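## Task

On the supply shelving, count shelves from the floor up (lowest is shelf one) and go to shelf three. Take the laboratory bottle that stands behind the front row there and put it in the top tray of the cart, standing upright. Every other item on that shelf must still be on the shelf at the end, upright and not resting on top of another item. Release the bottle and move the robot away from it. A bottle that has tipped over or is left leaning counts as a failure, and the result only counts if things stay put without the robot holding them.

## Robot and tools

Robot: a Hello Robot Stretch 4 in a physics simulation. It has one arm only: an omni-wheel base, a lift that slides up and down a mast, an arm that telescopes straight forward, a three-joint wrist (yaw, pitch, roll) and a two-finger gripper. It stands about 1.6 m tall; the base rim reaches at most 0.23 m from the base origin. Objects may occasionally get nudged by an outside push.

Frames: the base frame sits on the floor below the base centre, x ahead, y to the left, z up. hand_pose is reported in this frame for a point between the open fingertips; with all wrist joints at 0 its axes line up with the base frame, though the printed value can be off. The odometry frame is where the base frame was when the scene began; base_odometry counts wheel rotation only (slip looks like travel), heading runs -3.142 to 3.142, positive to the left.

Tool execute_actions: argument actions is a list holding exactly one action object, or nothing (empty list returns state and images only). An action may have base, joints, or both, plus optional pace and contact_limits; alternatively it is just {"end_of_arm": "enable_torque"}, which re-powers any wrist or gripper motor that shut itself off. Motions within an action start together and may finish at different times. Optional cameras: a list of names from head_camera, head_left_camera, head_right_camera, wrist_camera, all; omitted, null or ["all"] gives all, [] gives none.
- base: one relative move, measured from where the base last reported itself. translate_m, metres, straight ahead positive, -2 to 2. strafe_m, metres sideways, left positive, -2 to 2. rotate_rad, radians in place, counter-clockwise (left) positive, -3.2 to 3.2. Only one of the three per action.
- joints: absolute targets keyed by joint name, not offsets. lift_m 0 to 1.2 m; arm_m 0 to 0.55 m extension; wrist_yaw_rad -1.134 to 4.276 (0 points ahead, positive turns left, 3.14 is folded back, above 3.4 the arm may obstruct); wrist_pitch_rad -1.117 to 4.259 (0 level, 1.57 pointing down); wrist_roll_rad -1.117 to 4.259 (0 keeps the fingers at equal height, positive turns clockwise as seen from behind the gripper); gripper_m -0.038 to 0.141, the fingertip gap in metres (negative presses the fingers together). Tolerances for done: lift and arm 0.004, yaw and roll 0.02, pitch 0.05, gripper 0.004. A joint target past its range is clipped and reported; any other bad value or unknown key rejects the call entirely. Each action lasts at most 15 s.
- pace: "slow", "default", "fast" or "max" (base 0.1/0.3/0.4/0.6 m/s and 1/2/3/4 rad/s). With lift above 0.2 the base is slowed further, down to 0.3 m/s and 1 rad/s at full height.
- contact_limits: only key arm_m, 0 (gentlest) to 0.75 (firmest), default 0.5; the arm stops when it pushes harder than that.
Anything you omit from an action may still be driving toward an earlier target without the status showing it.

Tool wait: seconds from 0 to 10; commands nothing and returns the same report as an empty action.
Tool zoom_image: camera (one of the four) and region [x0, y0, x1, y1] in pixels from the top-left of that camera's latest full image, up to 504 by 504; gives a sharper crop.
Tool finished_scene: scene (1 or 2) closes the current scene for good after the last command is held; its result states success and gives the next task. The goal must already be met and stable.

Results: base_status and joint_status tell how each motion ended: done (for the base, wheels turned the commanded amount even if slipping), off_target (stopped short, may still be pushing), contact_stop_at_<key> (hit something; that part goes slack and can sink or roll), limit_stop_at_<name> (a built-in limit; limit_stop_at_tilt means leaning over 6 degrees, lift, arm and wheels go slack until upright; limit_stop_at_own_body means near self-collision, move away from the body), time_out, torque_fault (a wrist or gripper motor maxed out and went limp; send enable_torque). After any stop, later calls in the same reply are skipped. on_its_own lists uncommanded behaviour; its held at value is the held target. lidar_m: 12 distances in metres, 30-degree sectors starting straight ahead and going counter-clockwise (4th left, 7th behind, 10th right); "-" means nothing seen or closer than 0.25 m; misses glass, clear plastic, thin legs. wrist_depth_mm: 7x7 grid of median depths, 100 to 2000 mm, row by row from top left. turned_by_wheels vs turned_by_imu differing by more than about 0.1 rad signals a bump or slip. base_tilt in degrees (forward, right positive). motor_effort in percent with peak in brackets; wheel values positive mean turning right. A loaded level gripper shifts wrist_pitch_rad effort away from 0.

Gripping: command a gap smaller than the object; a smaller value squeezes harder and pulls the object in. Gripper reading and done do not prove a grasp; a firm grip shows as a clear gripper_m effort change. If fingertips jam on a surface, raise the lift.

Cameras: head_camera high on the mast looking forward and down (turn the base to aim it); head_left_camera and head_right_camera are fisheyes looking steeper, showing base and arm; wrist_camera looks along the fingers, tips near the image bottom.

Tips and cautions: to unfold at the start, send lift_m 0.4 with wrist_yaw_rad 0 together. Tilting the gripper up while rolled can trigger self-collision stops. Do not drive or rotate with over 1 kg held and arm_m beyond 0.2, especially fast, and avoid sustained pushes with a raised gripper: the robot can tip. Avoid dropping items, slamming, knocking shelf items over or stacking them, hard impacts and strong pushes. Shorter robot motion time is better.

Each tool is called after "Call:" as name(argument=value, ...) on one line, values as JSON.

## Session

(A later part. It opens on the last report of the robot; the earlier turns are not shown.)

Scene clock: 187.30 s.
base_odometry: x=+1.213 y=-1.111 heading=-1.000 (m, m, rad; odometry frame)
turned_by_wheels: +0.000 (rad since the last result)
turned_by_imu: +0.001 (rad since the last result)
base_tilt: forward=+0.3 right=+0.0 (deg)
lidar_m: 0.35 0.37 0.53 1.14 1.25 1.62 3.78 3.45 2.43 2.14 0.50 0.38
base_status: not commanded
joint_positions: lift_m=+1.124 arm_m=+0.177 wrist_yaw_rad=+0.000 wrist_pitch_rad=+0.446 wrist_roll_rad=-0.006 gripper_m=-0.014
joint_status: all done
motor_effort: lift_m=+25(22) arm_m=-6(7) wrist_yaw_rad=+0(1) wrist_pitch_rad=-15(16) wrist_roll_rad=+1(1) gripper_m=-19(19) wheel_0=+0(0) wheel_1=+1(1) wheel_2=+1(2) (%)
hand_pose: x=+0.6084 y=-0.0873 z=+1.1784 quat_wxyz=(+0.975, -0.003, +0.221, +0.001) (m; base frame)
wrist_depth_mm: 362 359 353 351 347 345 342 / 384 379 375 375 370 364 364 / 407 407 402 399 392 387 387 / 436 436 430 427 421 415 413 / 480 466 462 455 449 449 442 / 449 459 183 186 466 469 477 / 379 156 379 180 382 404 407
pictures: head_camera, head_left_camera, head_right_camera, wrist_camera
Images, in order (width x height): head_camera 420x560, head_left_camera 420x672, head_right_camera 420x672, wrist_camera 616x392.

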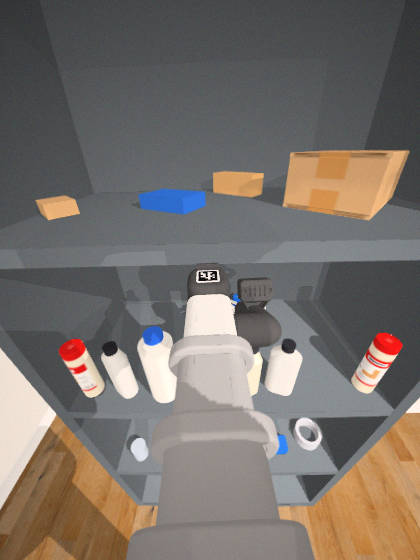

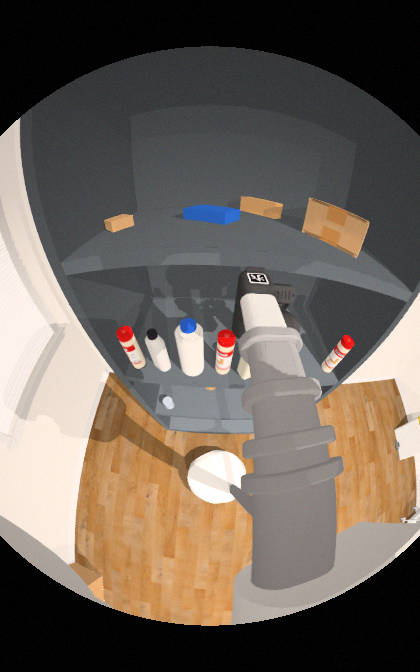

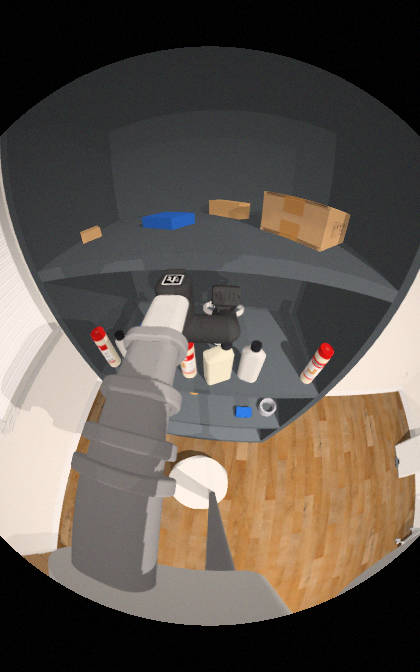

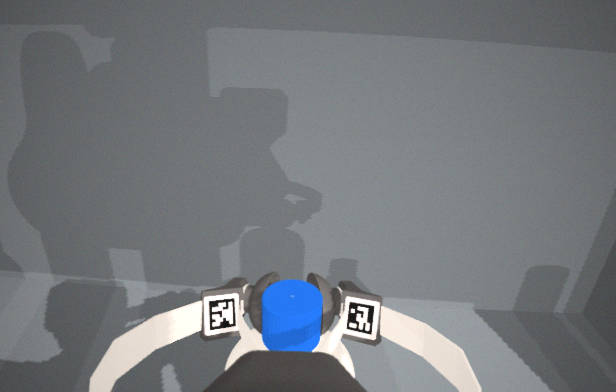

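Call:
execute_actions(actions=[{"base": {"strafe_m": -0.23}, "pace": "default"}])

Scene clock: 196.43 s.
base_odometry: x=+1.019 y=-1.235 heading=-0.999 (m, m, rad; odometry frame)
turned_by_wheels: +0.000 (rad since the last result)
turned_by_imu: +0.014 (rad since the last result)
base_tilt: forward=+0.2 right=+0.0 (deg)
lidar_m: 0.34 0.36 0.54 1.36 1.51 1.75 3.80 3.12 2.24 1.91 1.10 0.36
base_status: done
joint_positions: lift_m=+1.124 arm_m=+0.176 wrist_yaw_rad=+0.000 wrist_pitch_rad=+0.446 wrist_roll_rad=-0.006 gripper_m=-0.014
joint_status: not commanded
motor_effort: lift_m=+25(25) arm_m=+1(7) wrist_yaw_rad=+1(2) wrist_pitch_rad=-16(15) wrist_roll_rad=+1(1) gripper_m=-18(19) wheel_0=+6(8) wheel_1=+4(7) wheel_2=-6(7) (%)
hand_pose: x=+0.6070 y=-0.0874 z=+1.1784 quat_wxyz=(+0.975, -0.003, +0.221, +0.001) (m; base frame)
wrist_depth_mm: 359 357 353 347 343 336 250 / 382 377 373 368 364 351 249 / 413 404 394 392 389 347 246 / 439 433 427 418 413 342 243 / 477 469 462 445 445 336 239 / 449 459 183 186 455 324 233 / 382 156 382 180 384 274 229
pictures: head_camera, head_left_camera, head_right_camera, wrist_camera
Images, in order (width x height): head_camera 420x560, head_left_camera 420x672, head_right_camera 420x672, wrist_camera 616x392.

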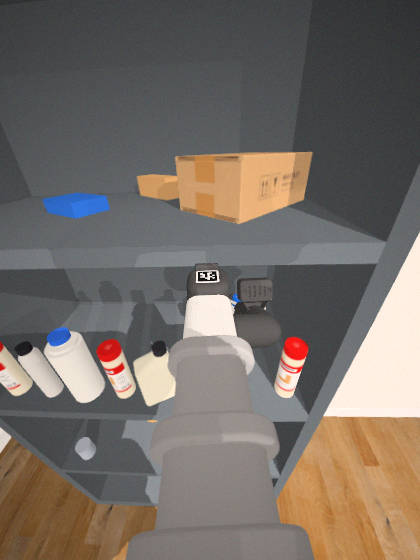

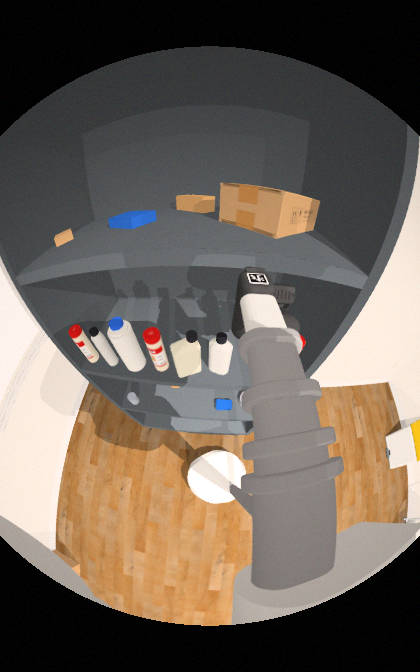

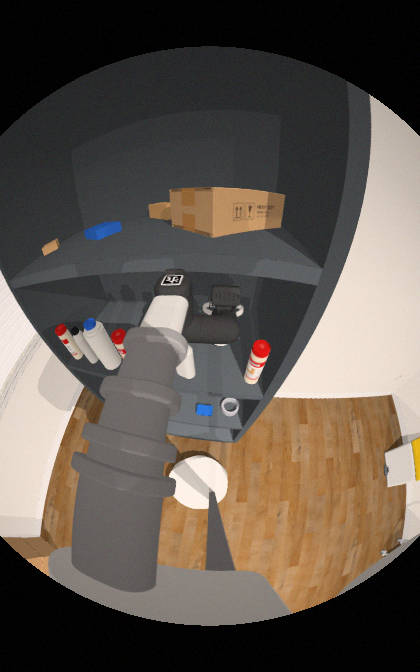

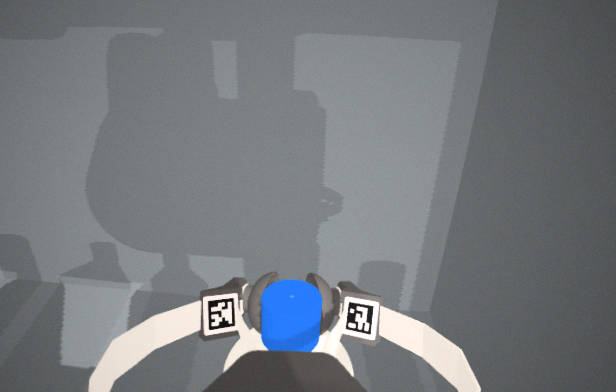

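Call:
zoom_image(camera="head_right_camera", region=[140, 260, 310, 430])

Call:
zoom_image(camera="head_left_camera", region=[150, 260, 330, 420])

Region (140, 260, 310, 430) of head_right_camera's 420x672 image, scaled by 2.965, with more detail than that image has.

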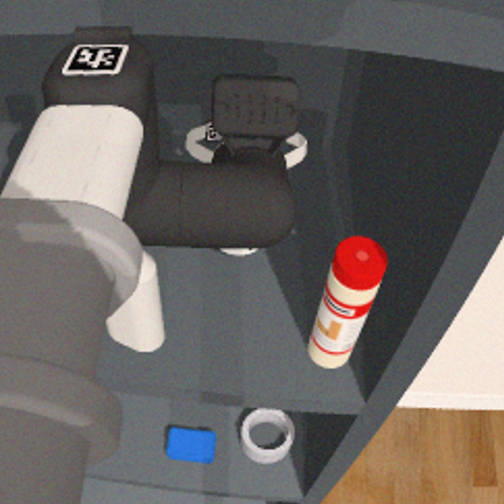

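Region (150, 260, 330, 420) of head_left_camera's 420x672 image, scaled by 2.800, with more detail than that image has.

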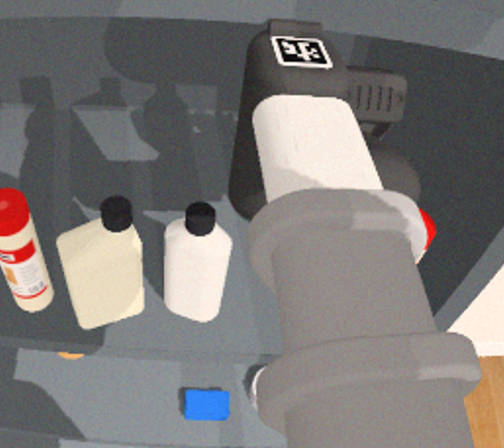

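Call:
execute_actions(actions=[{"base": {"translate_m": -0.3}, "joints": {"arm_m": 0.0}, "pace": "default", "contact_limits": {"arm_m": 0.3}}])

Scene clock: 209.33 s.
base_odometry: x=+0.857 y=-0.982 heading=-0.999 (m, m, rad; odometry frame)
turned_by_wheels: +0.000 (rad since the last result)
turned_by_imu: +0.003 (rad since the last result)
base_tilt: forward=+0.3 right=+0.0 (deg)
lidar_m: 0.36 0.68 1.42 1.40 1.54 1.75 3.44 3.08 2.08 1.91 1.50 0.37
base_status: done
joint_positions: lift_m=+1.125 arm_m=+0.003 wrist_yaw_rad=+0.000 wrist_pitch_rad=+0.446 wrist_roll_rad=-0.006 gripper_m=-0.014
joint_status: all done
joint sent to its limit — the command would take arm_m past its lower limit, so that joint was sent only as far as its limit.
motor_effort: lift_m=+24(25) arm_m=-6(7) wrist_yaw_rad=+2(1) wrist_pitch_rad=-16(16) wrist_roll_rad=+1(2) gripper_m=-18(18) wheel_0=+2(4) wheel_1=+1(5) wheel_2=+1(10) (%)
contact_limits: arm_m 0.3
hand_pose: x=+0.4344 y=-0.0875 z=+1.1784 quat_wxyz=(+0.975, -0.003, +0.221, +0.001) (m; base frame)
wrist_depth_mm: 788 798 778 768 707 364 741 / 854 831 831 820 676 392 798 / 676 878 878 878 559 842 854 / 517 496 512 788 484 917 917 / 530 525 539 591 512 976 960 / 946 521 183 186 480 1060 1025 / 878 156 878 180 591 1138 1118
pictures: head_camera, head_left_camera, head_right_camera, wrist_camera
Images, in order (width x height): head_camera 420x560, head_left_camera 420x672, head_right_camera 420x672, wrist_camera 616x392.

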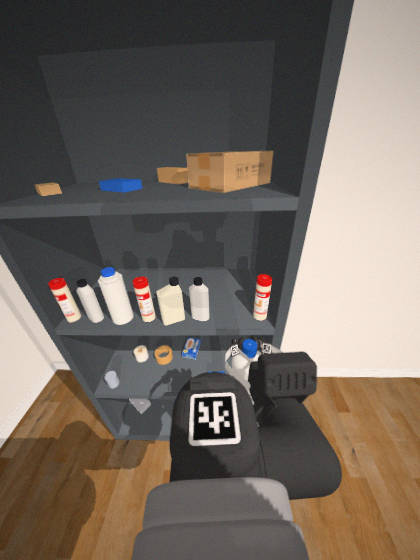

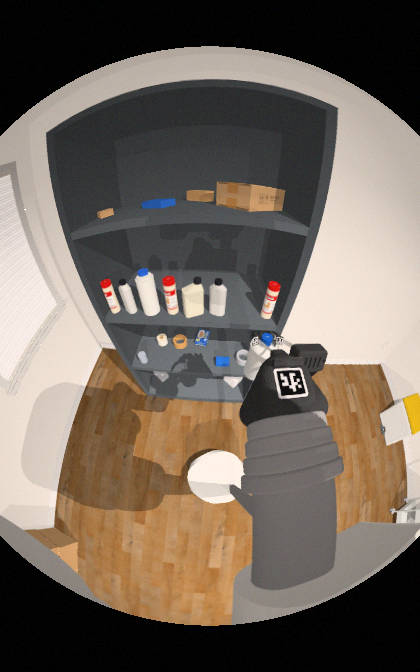

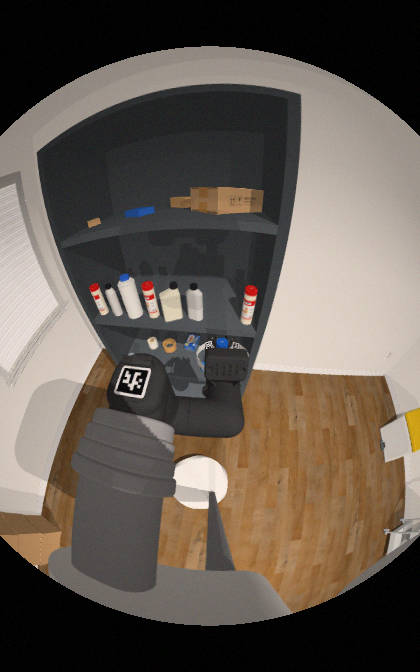

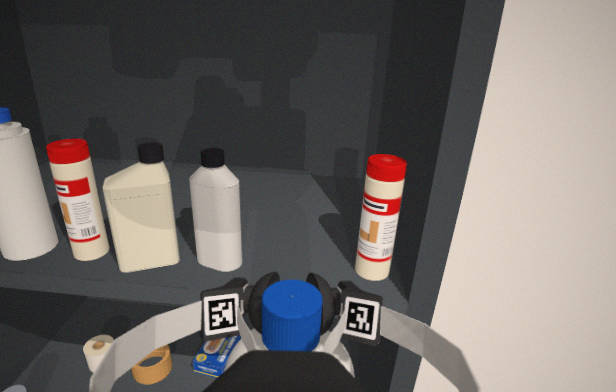

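Call:
execute_actions(actions=[{"base": {"rotate_rad": -2.05}, "joints": {"lift_m": 0.8}, "pace": "default"}])

Scene clock: 217.17 s.
base_odometry: x=+0.857 y=-0.983 heading=-3.049 (m, m, rad; odometry frame)
turned_by_wheels: -2.050 (rad since the last result)
turned_by_imu: -2.091 (rad since the last result)
base_tilt: forward=+0.5 right=+0.0 (deg)
lidar_m: 0.36 1.90 1.45 0.66 0.64 0.69 1.43 1.41 1.55 1.83 3.34 0.38
base_status: done
joint_positions: lift_m=+0.800 arm_m=+0.003 wrist_yaw_rad=+0.000 wrist_pitch_rad=+0.446 wrist_roll_rad=-0.006 gripper_m=-0.014
joint_status: all done
motor_effort: lift_m=+16(19) arm_m=-7(6) wrist_yaw_rad=+2(0) wrist_pitch_rad=-16(15) wrist_roll_rad=+1(1) gripper_m=-17(18) wheel_0=+0(4) wheel_1=+0(5) wheel_2=-1(5) (%)
hand_pose: x=+0.4344 y=-0.0874 z=+0.8541 quat_wxyz=(+0.975, -0.003, +0.221, +0.001) (m; base frame)
wrist_depth_mm: 1708 1756 1863 - - - - / 1708 1863 - - - - - / 1808 1921 - - - - - / 1499 - - - - - - / 1576 1708 1708 1808 1808 1808 1863 / 1366 1366 183 186 1397 1464 1499 / 1138 156 1160 180 1160 1205 1229
pictures: head_camera, head_left_camera, head_right_camera, wrist_camera
Images, in order (width x height): head_camera 420x560, head_left_camera 420x672, head_right_camera 420x672, wrist_camera 616x392.

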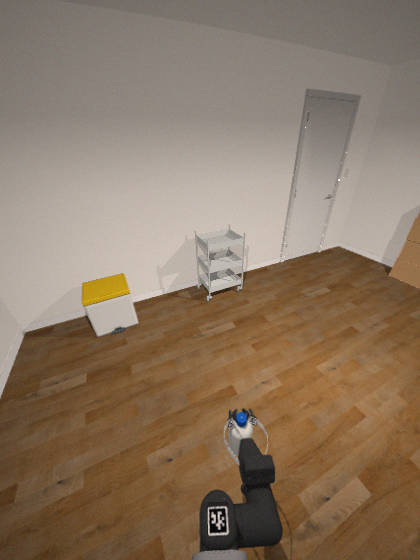

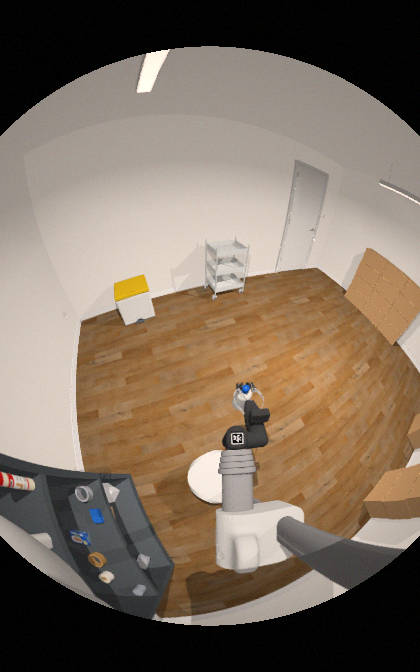

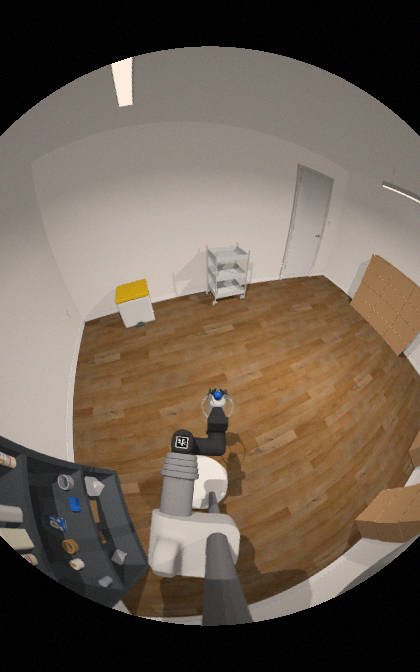

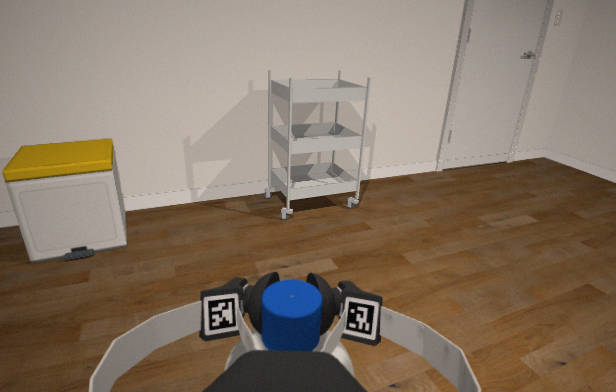

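Call:
zoom_image(camera="head_camera", region=[170, 210, 270, 310])

Call:
zoom_image(camera="wrist_camera", region=[240, 55, 400, 230])

Region (170, 210, 270, 310) of head_camera's 420x560 image, scaled by 5.040, with more detail than that image has.

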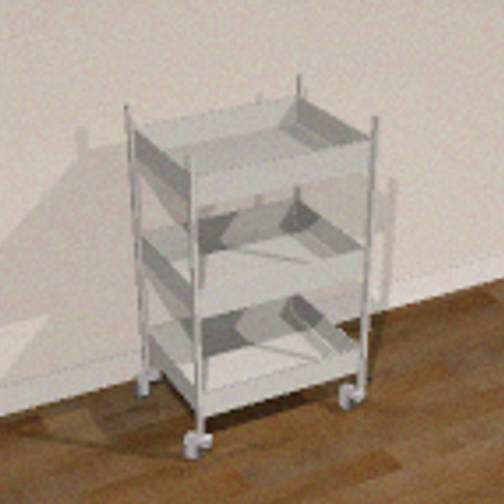

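Region (240, 55, 400, 230) of wrist_camera's 616x392 image, scaled by 2.880; it fills the left 461 columns of this view, and the rest is white.

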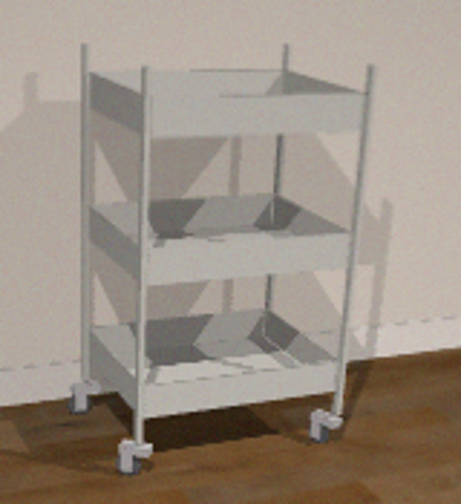

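Call:
execute_actions(actions=[{"base": {"translate_m": 1.5}, "joints": {"lift_m": 0.97, "arm_m": 0.1}, "pace": "fast"}])

Scene clock: 234.47 s.
base_odometry: x=-0.637 y=-1.121 heading=-3.049 (m, m, rad; odometry frame)
turned_by_wheels: +0.000 (rad since the last result)
turned_by_imu: +0.000 (rad since the last result)
base_tilt: forward=+0.5 right=+0.0 (deg)
lidar_m: 0.47 0.95 0.80 0.86 1.73 1.70 2.05 2.56 2.96 2.77 2.50 0.69
base_status: done
joint_positions: lift_m=+0.970 arm_m=+0.099 wrist_yaw_rad=+0.000 wrist_pitch_rad=+0.446 wrist_roll_rad=-0.006 gripper_m=-0.014
joint_status: all done
motor_effort: lift_m=+24(31) arm_m=+6(7) wrist_yaw_rad=+1(2) wrist_pitch_rad=-14(18) wrist_roll_rad=+1(1) gripper_m=-18(18) wheel_0=+0(5) wheel_1=+0(6) wheel_2=+0(10) (%)
hand_pose: x=+0.5301 y=-0.0874 z=+1.0234 quat_wxyz=(+0.975, -0.003, +0.221, +0.001) (m; base frame)
wrist_depth_mm: 517 564 609 668 741 820 904 / 539 585 647 707 778 891 991 / 574 627 691 759 854 976 1098 / 603 661 732 820 917 1060 1205 / 647 707 759 831 946 1160 1366 / 683 741 183 186 691 1308 1537 / 732 156 621 179 585 564 1430
pictures: head_camera, head_left_camera, head_right_camera, wrist_camera
Images, in order (width x height): head_camera 420x560, head_left_camera 420x672, head_right_camera 420x672, wrist_camera 616x392.

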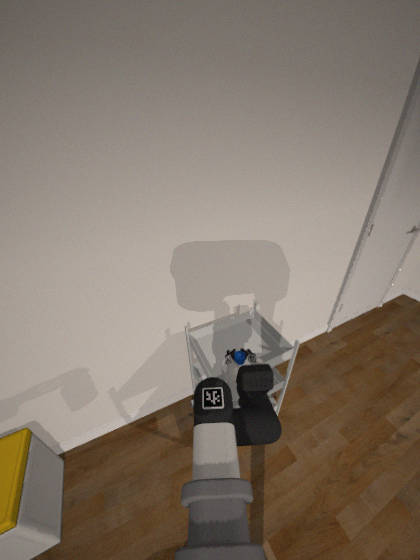

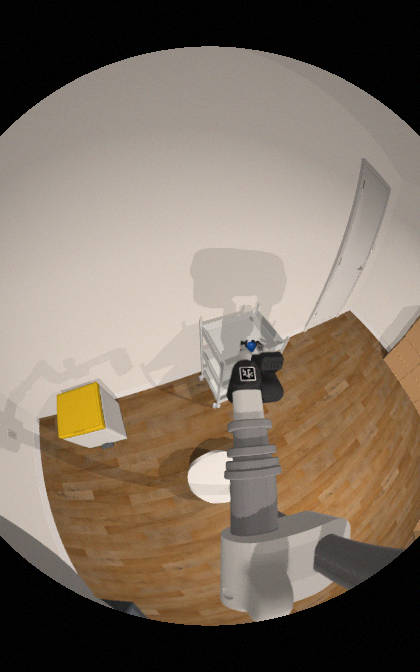

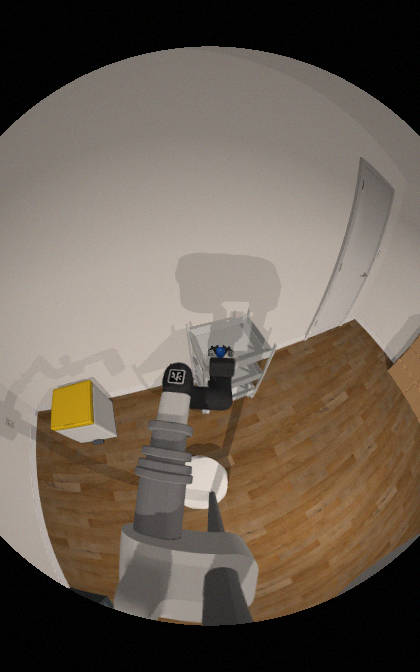

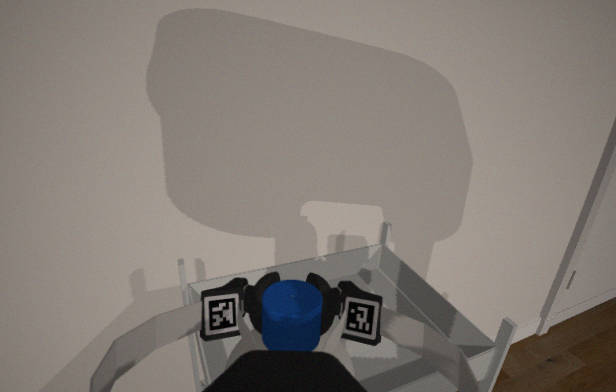

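Call:
zoom_image(camera="head_camera", region=[160, 290, 320, 450])

Call:
zoom_image(camera="head_right_camera", region=[150, 290, 300, 440])

Call:
zoom_image(camera="head_left_camera", region=[170, 290, 320, 440])

Region (160, 290, 320, 450) of head_camera's 420x560 image, scaled by 3.150, with more detail than that image has.

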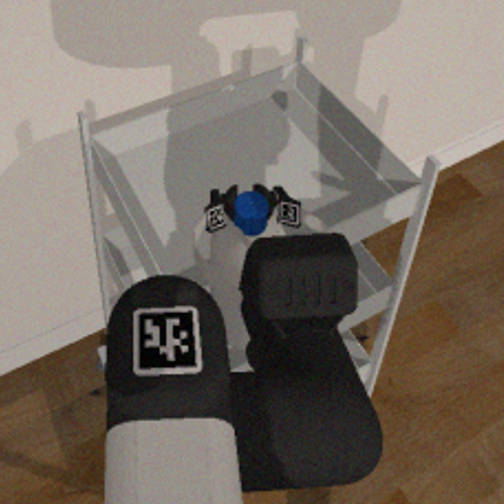

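Region (150, 290, 300, 440) of head_right_camera's 420x672 image, scaled by 3.360, with more detail than that image has.

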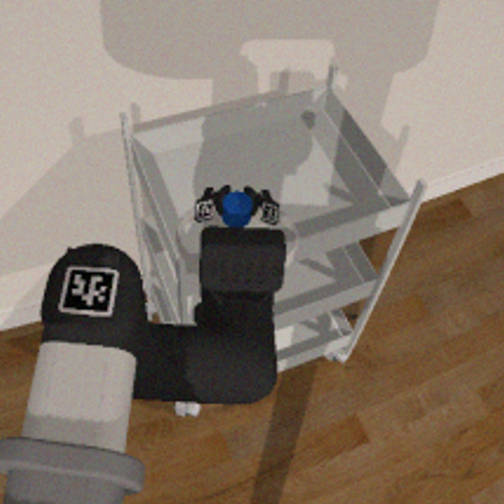

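Region (170, 290, 320, 440) of head_left_camera's 420x672 image, scaled by 3.360, with more detail than that image has.

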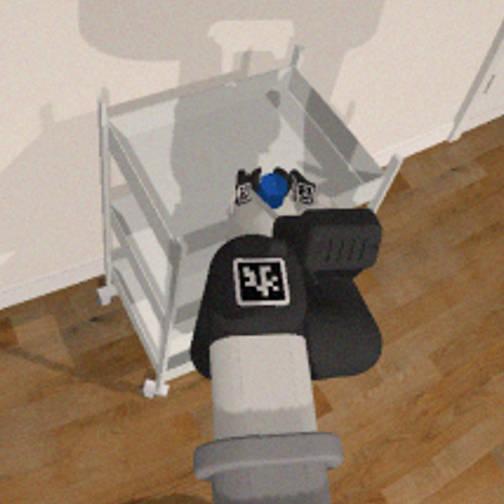

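Call:
execute_actions(actions=[{"base": {"translate_m": 0.12}, "joints": {"arm_m": 0.26, "lift_m": 0.93}, "pace": "default", "contact_limits": {"arm_m": 0.2}}])

Scene clock: 259.63 s.
base_odometry: x=-0.756 y=-1.132 heading=-3.049 (m, m, rad; odometry frame)
turned_by_wheels: +0.000 (rad since the last result)
turned_by_imu: +0.002 (rad since the last result)
base_tilt: forward=+0.3 right=+0.1 (deg)
lidar_m: 0.45 0.84 0.83 0.74 1.77 1.83 2.19 2.65 3.04 2.70 2.27 0.55
base_status: done
joint_positions: lift_m=+0.930 arm_m=+0.259 wrist_yaw_rad=+0.000 wrist_pitch_rad=+0.445 wrist_roll_rad=-0.006 gripper_m=-0.014
joint_status: all done
motor_effort: lift_m=+16(17) arm_m=+6(7) wrist_yaw_rad=+0(2) wrist_pitch_rad=-14(16) wrist_roll_rad=+1(1) gripper_m=-17(19) wheel_0=-1(3) wheel_1=+1(5) wheel_2=+2(7) (%)
contact_limits: arm_m 0.2
hand_pose: x=+0.6901 y=-0.0873 z=+0.9842 quat_wxyz=(+0.975, -0.003, +0.221, +0.001) (m; base frame)
wrist_depth_mm: 324 347 377 415 459 517 574 / 338 368 402 442 488 554 621 / 355 389 427 473 521 603 691 / 377 410 455 508 569 654 768 / 397 439 488 544 615 741 866 / 424 462 183 186 554 820 1008 / 442 157 539 179 549 917 1160
pictures: head_camera, head_left_camera, head_right_camera, wrist_camera
Images, in order (width x height): head_camera 420x560, head_left_camera 420x672, head_right_camera 420x672, wrist_camera 616x392.

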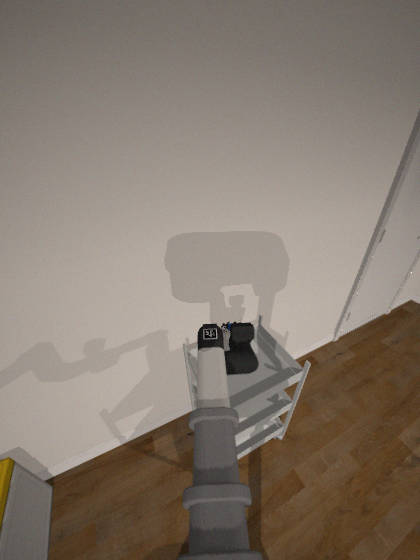

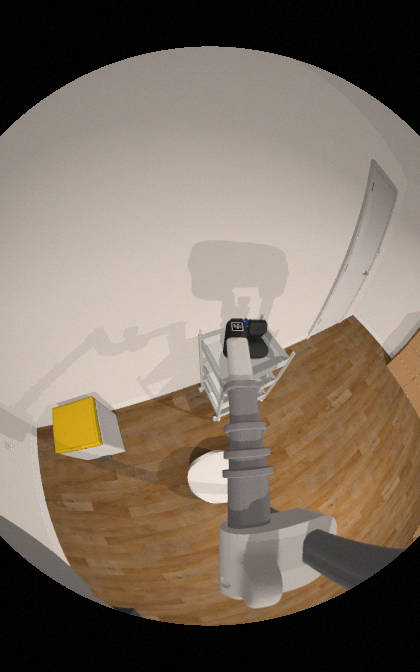

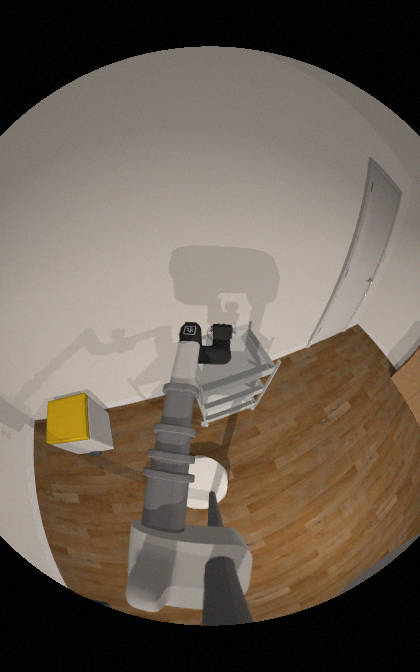

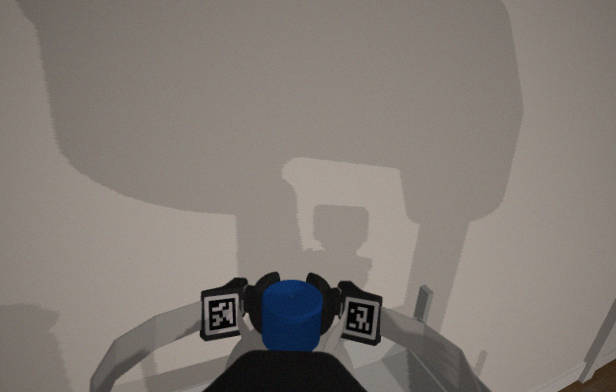

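Call:
zoom_image(camera="head_camera", region=[160, 290, 320, 450])

Call:
zoom_image(camera="head_right_camera", region=[150, 290, 300, 440])

Call:
zoom_image(camera="head_left_camera", region=[170, 290, 320, 440])

Region (160, 290, 320, 450) of head_camera's 420x560 image, scaled by 3.150, with more detail than that image has.

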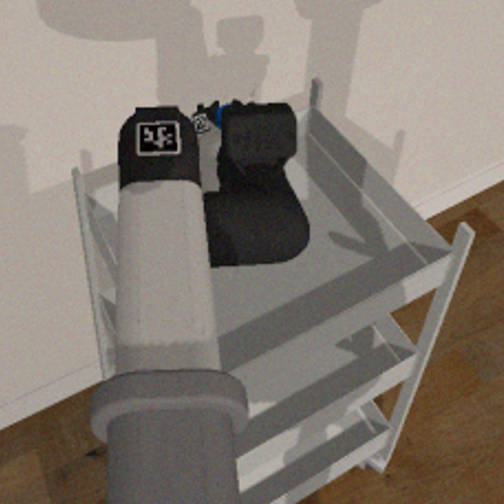

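Region (150, 290, 300, 440) of head_right_camera's 420x672 image, scaled by 3.360, with more detail than that image has.

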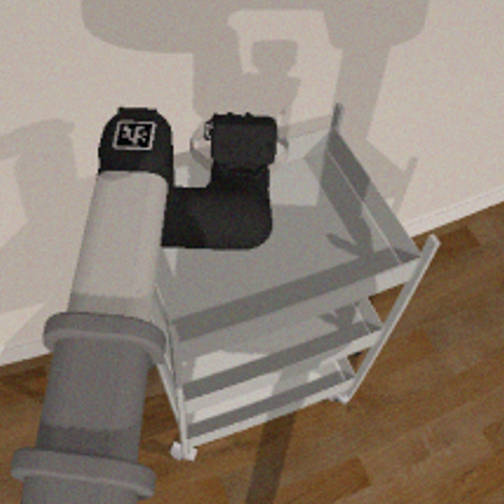

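Region (170, 290, 320, 440) of head_left_camera's 420x672 image, scaled by 3.360, with more detail than that image has.

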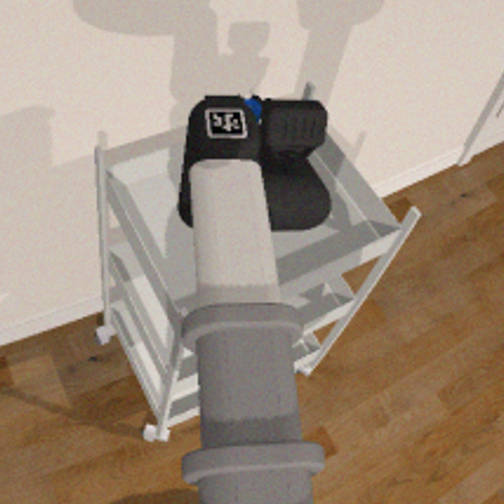

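Call:
execute_actions(actions=[{"joints": {"lift_m": 0.82}, "pace": "default"}])

Scene clock: 270.33 s.
base_odometry: x=-0.756 y=-1.132 heading=-3.049 (m, m, rad; odometry frame)
turned_by_wheels: +0.000 (rad since the last result)
turned_by_imu: +0.002 (rad since the last result)
base_tilt: forward=+0.4 right=+0.0 (deg)
lidar_m: 0.45 0.84 0.83 0.78 1.77 1.83 2.15 2.66 3.03 2.72 2.28 0.54
base_status: not commanded
joint_positions: lift_m=+0.820 arm_m=+0.259 wrist_yaw_rad=+0.000 wrist_pitch_rad=+0.446 wrist_roll_rad=-0.006 gripper_m=-0.014
joint_status: all done
motor_effort: lift_m=+15(20) arm_m=+6(6) wrist_yaw_rad=+0(0) wrist_pitch_rad=-15(15) wrist_roll_rad=+1(0) gripper_m=-17(19) wheel_0=-1(1) wheel_1=+1(0) wheel_2=+2(2) (%)
hand_pose: x=+0.6901 y=-0.0873 z=+0.8741 quat_wxyz=(+0.975, -0.003, +0.221, +0.001) (m; base frame)
wrist_depth_mm: 322 349 379 415 462 517 569 / 338 366 402 442 496 554 627 / 357 387 424 473 525 603 683 / 377 410 452 508 574 668 750 / 399 436 488 544 580 723 866 / 415 459 183 186 477 484 976 / 449 156 402 179 413 410 723
pictures: head_camera, head_left_camera, head_right_camera, wrist_camera
Images, in order (width x height): head_camera 420x560, head_left_camera 420x672, head_right_camera 420x672, wrist_camera 616x392.

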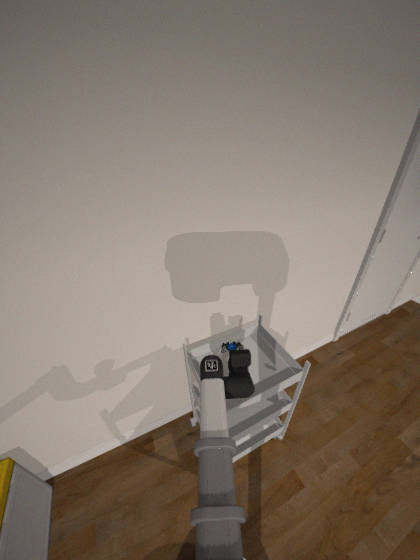

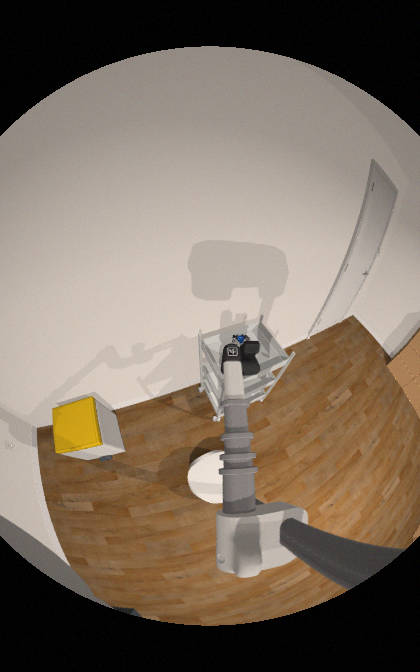

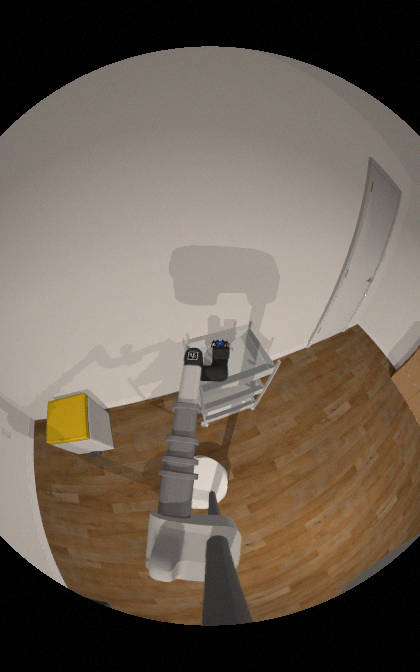

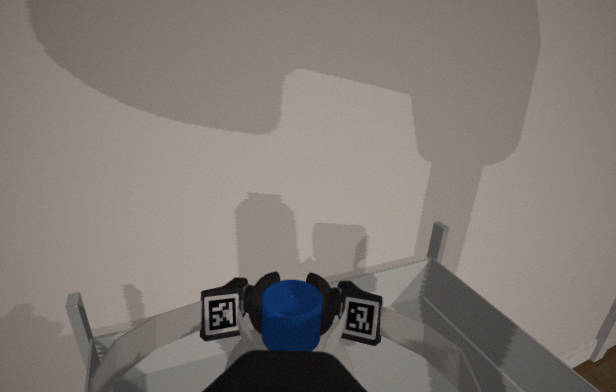

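Call:
execute_actions(actions=[{"joints": {"lift_m": 0.774}, "pace": "slow"}], cameras=["wrist_camera", "head_camera"])

Scene clock: 279.90 s.
base_odometry: x=-0.756 y=-1.132 heading=-3.049 (m, m, rad; odometry frame)
turned_by_wheels: +0.000 (rad since the last result)
turned_by_imu: +0.002 (rad since the last result)
base_tilt: forward=+0.4 right=-0.1 (deg)
lidar_m: 0.46 0.84 0.84 0.76 1.75 1.82 2.16 2.63 3.04 2.71 2.27 0.55
base_status: not commanded
joint_positions: lift_m=+0.774 arm_m=+0.259 wrist_yaw_rad=+0.000 wrist_pitch_rad=+0.446 wrist_roll_rad=-0.006 gripper_m=-0.014
joint_status: all done
motor_effort: lift_m=+15(11) arm_m=+6(6) wrist_yaw_rad=+0(0) wrist_pitch_rad=-15(15) wrist_roll_rad=+1(1) gripper_m=-19(18) wheel_0=-1(1) wheel_1=+1(0) wheel_2=+2(2) (%)
hand_pose: x=+0.6901 y=-0.0873 z=+0.8281 quat_wxyz=(+0.975, -0.003, +0.221, +0.001) (m; base frame)
wrist_depth_mm: 322 347 377 418 455 512 569 / 338 362 402 445 492 554 621 / 357 387 430 477 525 609 683 / 377 413 452 504 574 661 750 / 394 436 473 504 504 699 866 / 413 362 183 186 427 418 931 / 442 156 355 179 357 375 355
pictures: head_camera, wrist_camera
Images, in order (width x height): head_camera 420x560, wrist_camera 616x392.

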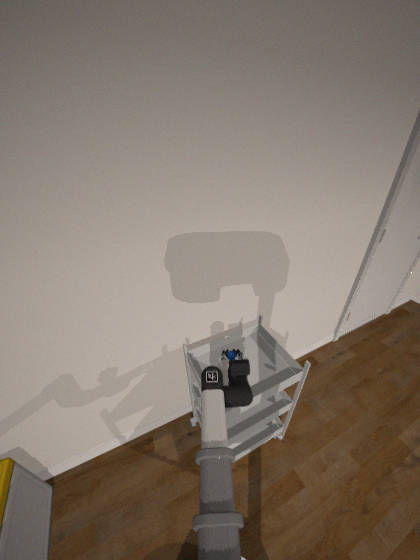

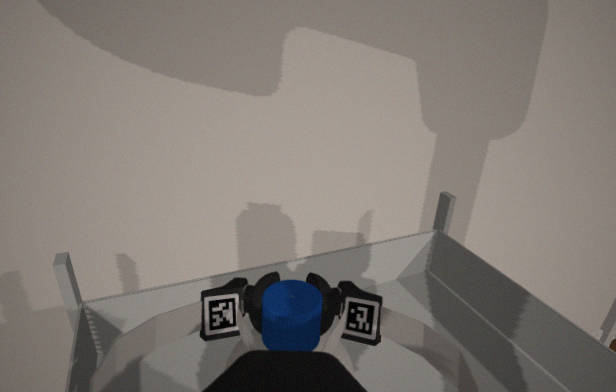

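Call:
execute_actions(actions=[{"joints": {"lift_m": 0.768}, "pace": "slow"}], cameras=["wrist_camera"])

Scene clock: 281.87 s.
base_odometry: x=-0.756 y=-1.132 heading=-3.049 (m, m, rad; odometry frame)
turned_by_wheels: +0.000 (rad since the last result)
turned_by_imu: +0.001 (rad since the last result)
base_tilt: forward=+0.3 right=-0.1 (deg)
lidar_m: 0.46 0.84 0.83 0.77 1.76 1.83 2.20 2.66 3.04 2.72 2.30 0.55
base_status: not commanded
joint_positions: lift_m=+0.768 arm_m=+0.259 wrist_yaw_rad=+0.000 wrist_pitch_rad=+0.443 wrist_roll_rad=-0.006 gripper_m=-0.014
joint_status: all done
motor_effort: lift_m=+14(15) arm_m=+7(6) wrist_yaw_rad=+0(0) wrist_pitch_rad=-9(15) wrist_roll_rad=+0(1) gripper_m=-17(17) wheel_0=-1(1) wheel_1=+1(1) wheel_2=+2(2) (%)
hand_pose: x=+0.6904 y=-0.0874 z=+0.8228 quat_wxyz=(+0.976, -0.003, +0.220, +0.001) (m; base frame)
wrist_depth_mm: 322 347 379 415 455 517 585 / 338 362 399 439 488 554 621 / 357 389 424 466 525 597 676 / 375 410 455 508 569 661 768 / 392 436 480 500 500 699 866 / 413 357 183 186 427 418 891 / 430 156 351 179 353 373 355
pictures: wrist_camera
Images, in order (width x height): wrist_camera 616x392.

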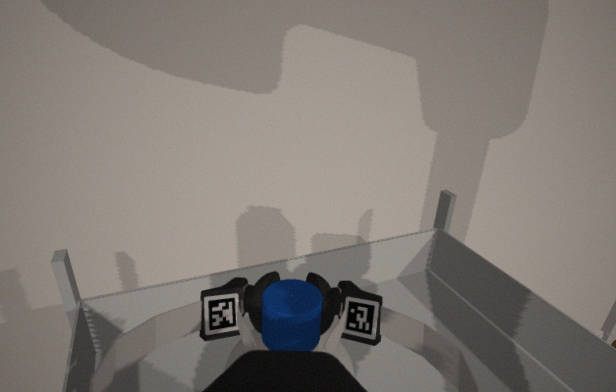

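Call:
execute_actions(actions=[{"joints": {"gripper_m": 0.08}, "pace": "default"}], cameras=["wrist_camera", "head_camera"])

Scene clock: 288.97 s.
base_odometry: x=-0.756 y=-1.132 heading=-3.049 (m, m, rad; odometry frame)
turned_by_wheels: +0.000 (rad since the last result)
turned_by_imu: +0.002 (rad since the last result)
base_tilt: forward=+0.4 right=+0.0 (deg)
lidar_m: 0.45 0.84 0.80 0.78 1.78 1.83 2.16 2.65 3.05 2.74 2.28 0.54
base_status: not commanded
joint_positions: lift_m=+0.768 arm_m=+0.259 wrist_yaw_rad=+0.000 wrist_pitch_rad=+0.442 wrist_roll_rad=-0.006 gripper_m=+0.080
joint_status: all done
motor_effort: lift_m=+14(14) arm_m=+6(7) wrist_yaw_rad=+1(0) wrist_pitch_rad=-4(9) wrist_roll_rad=+1(1) gripper_m=-3(17) wheel_0=-1(1) wheel_1=+1(1) wheel_2=+2(2) (%)
hand_pose: x=+0.6906 y=-0.0874 z=+0.8232 quat_wxyz=(+0.976, -0.003, +0.219, +0.001) (m; base frame)
wrist_depth_mm: 322 349 379 415 459 517 569 / 338 366 402 439 484 549 621 / 355 389 427 469 525 603 683 / 379 407 455 500 564 654 768 / 394 436 477 508 492 699 854 / 413 355 210 190 198 415 917 / 436 345 355 149 362 370 355
pictures: head_camera, wrist_camera
Images, in order (width x height): head_camera 420x560, wrist_camera 616x392.

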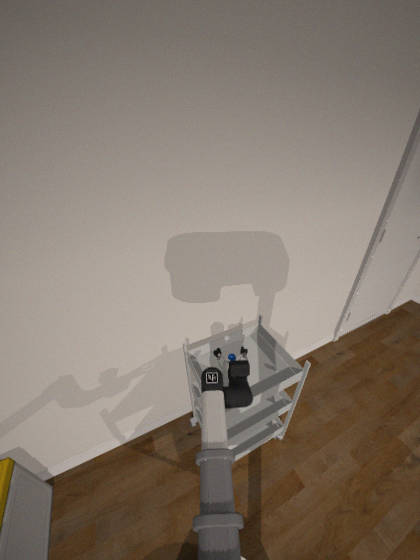

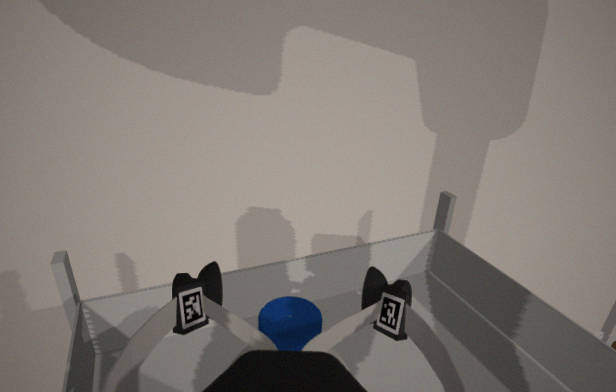

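Call:
execute_actions(actions=[{"base": {"translate_m": -0.35}, "joints": {"lift_m": 0.86, "arm_m": 0.05}, "pace": "fast"}])

Scene clock: 295.90 s.
base_odometry: x=-0.408 y=-1.100 heading=-3.049 (m, m, rad; odometry frame)
turned_by_wheels: +0.000 (rad since the last result)
turned_by_imu: +0.003 (rad since the last result)
base_tilt: forward=+0.4 right=+0.0 (deg)
lidar_m: 0.80 1.16 0.91 1.64 1.62 1.49 1.90 2.36 2.47 2.87 2.80 0.98
base_status: done
joint_positions: lift_m=+0.860 arm_m=+0.051 wrist_yaw_rad=+0.000 wrist_pitch_rad=+0.442 wrist_roll_rad=-0.006 gripper_m=+0.080
joint_status: all done
motor_effort: lift_m=+23(24) arm_m=-6(7) wrist_yaw_rad=+1(0) wrist_pitch_rad=-5(5) wrist_roll_rad=+1(1) gripper_m=-2(4) wheel_0=+2(6) wheel_1=+0(5) wheel_2=+0(10) (%)
hand_pose: x=+0.4828 y=-0.0875 z=+0.9145 quat_wxyz=(+0.976, -0.003, +0.219, +0.001) (m; base frame)
wrist_depth_mm: 715 778 842 917 1008 1138 1255 / 741 809 866 960 1078 1205 1366 / 788 854 946 1042 1182 1366 1499 / 820 931 946 854 931 1464 1661 / 866 960 991 668 778 1618 1863 / 931 1008 208 960 198 1576 1537 / 991 1060 1182 149 1078 1281 1281
pictures: head_camera, head_left_camera, head_right_camera, wrist_camera
Images, in order (width x height): head_camera 420x560, head_left_camera 420x672, head_right_camera 420x672, wrist_camera 616x392.

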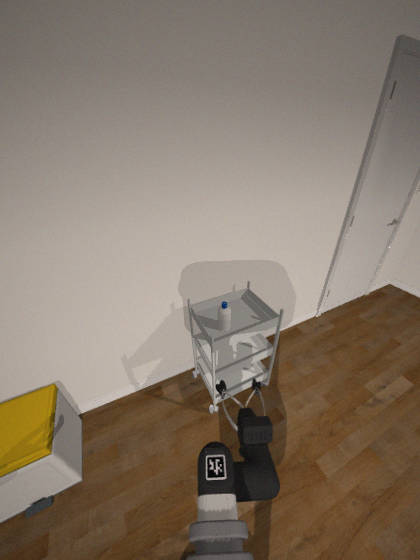

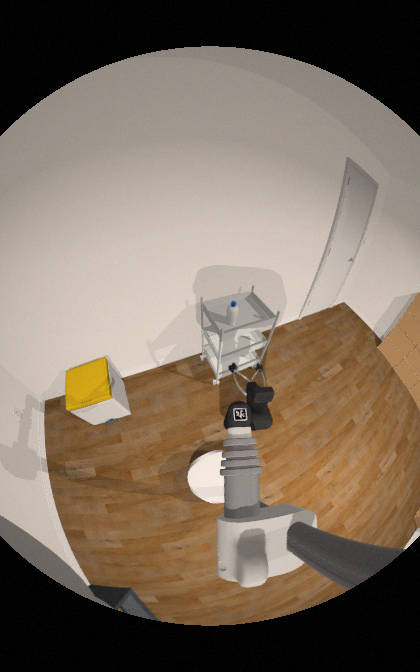

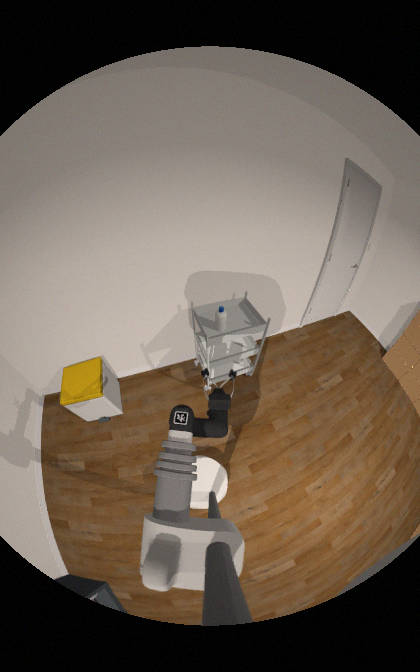

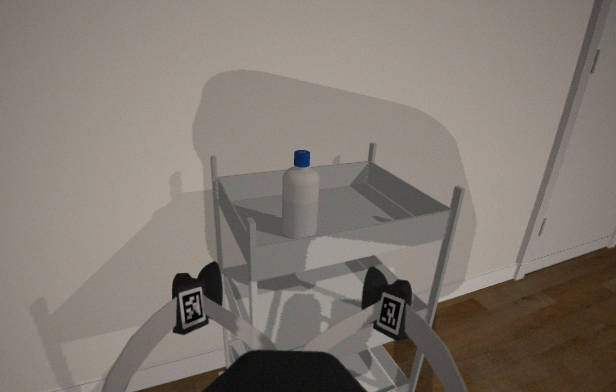

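Call:
zoom_image(camera="wrist_camera", region=[200, 130, 480, 300])

Call:
zoom_image(camera="head_camera", region=[175, 270, 295, 370])

Region (200, 130, 480, 300) of wrist_camera's 616x392 image, scaled by 1.800; it fills the top 306 rows of this view, and the rest is white.

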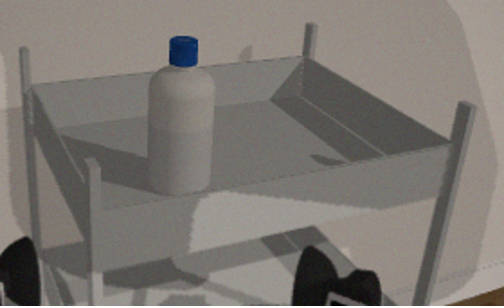

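Region (175, 270, 295, 370) of head_camera's 420x560 image, scaled by 4.200, with more detail than that image has.

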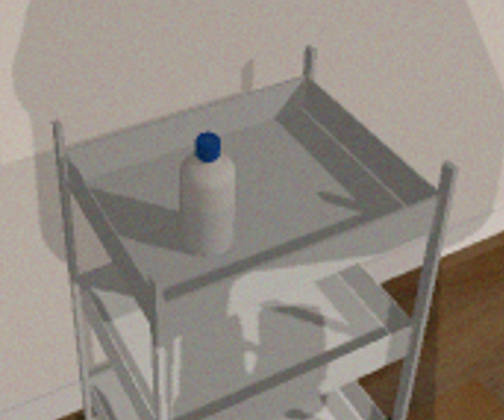

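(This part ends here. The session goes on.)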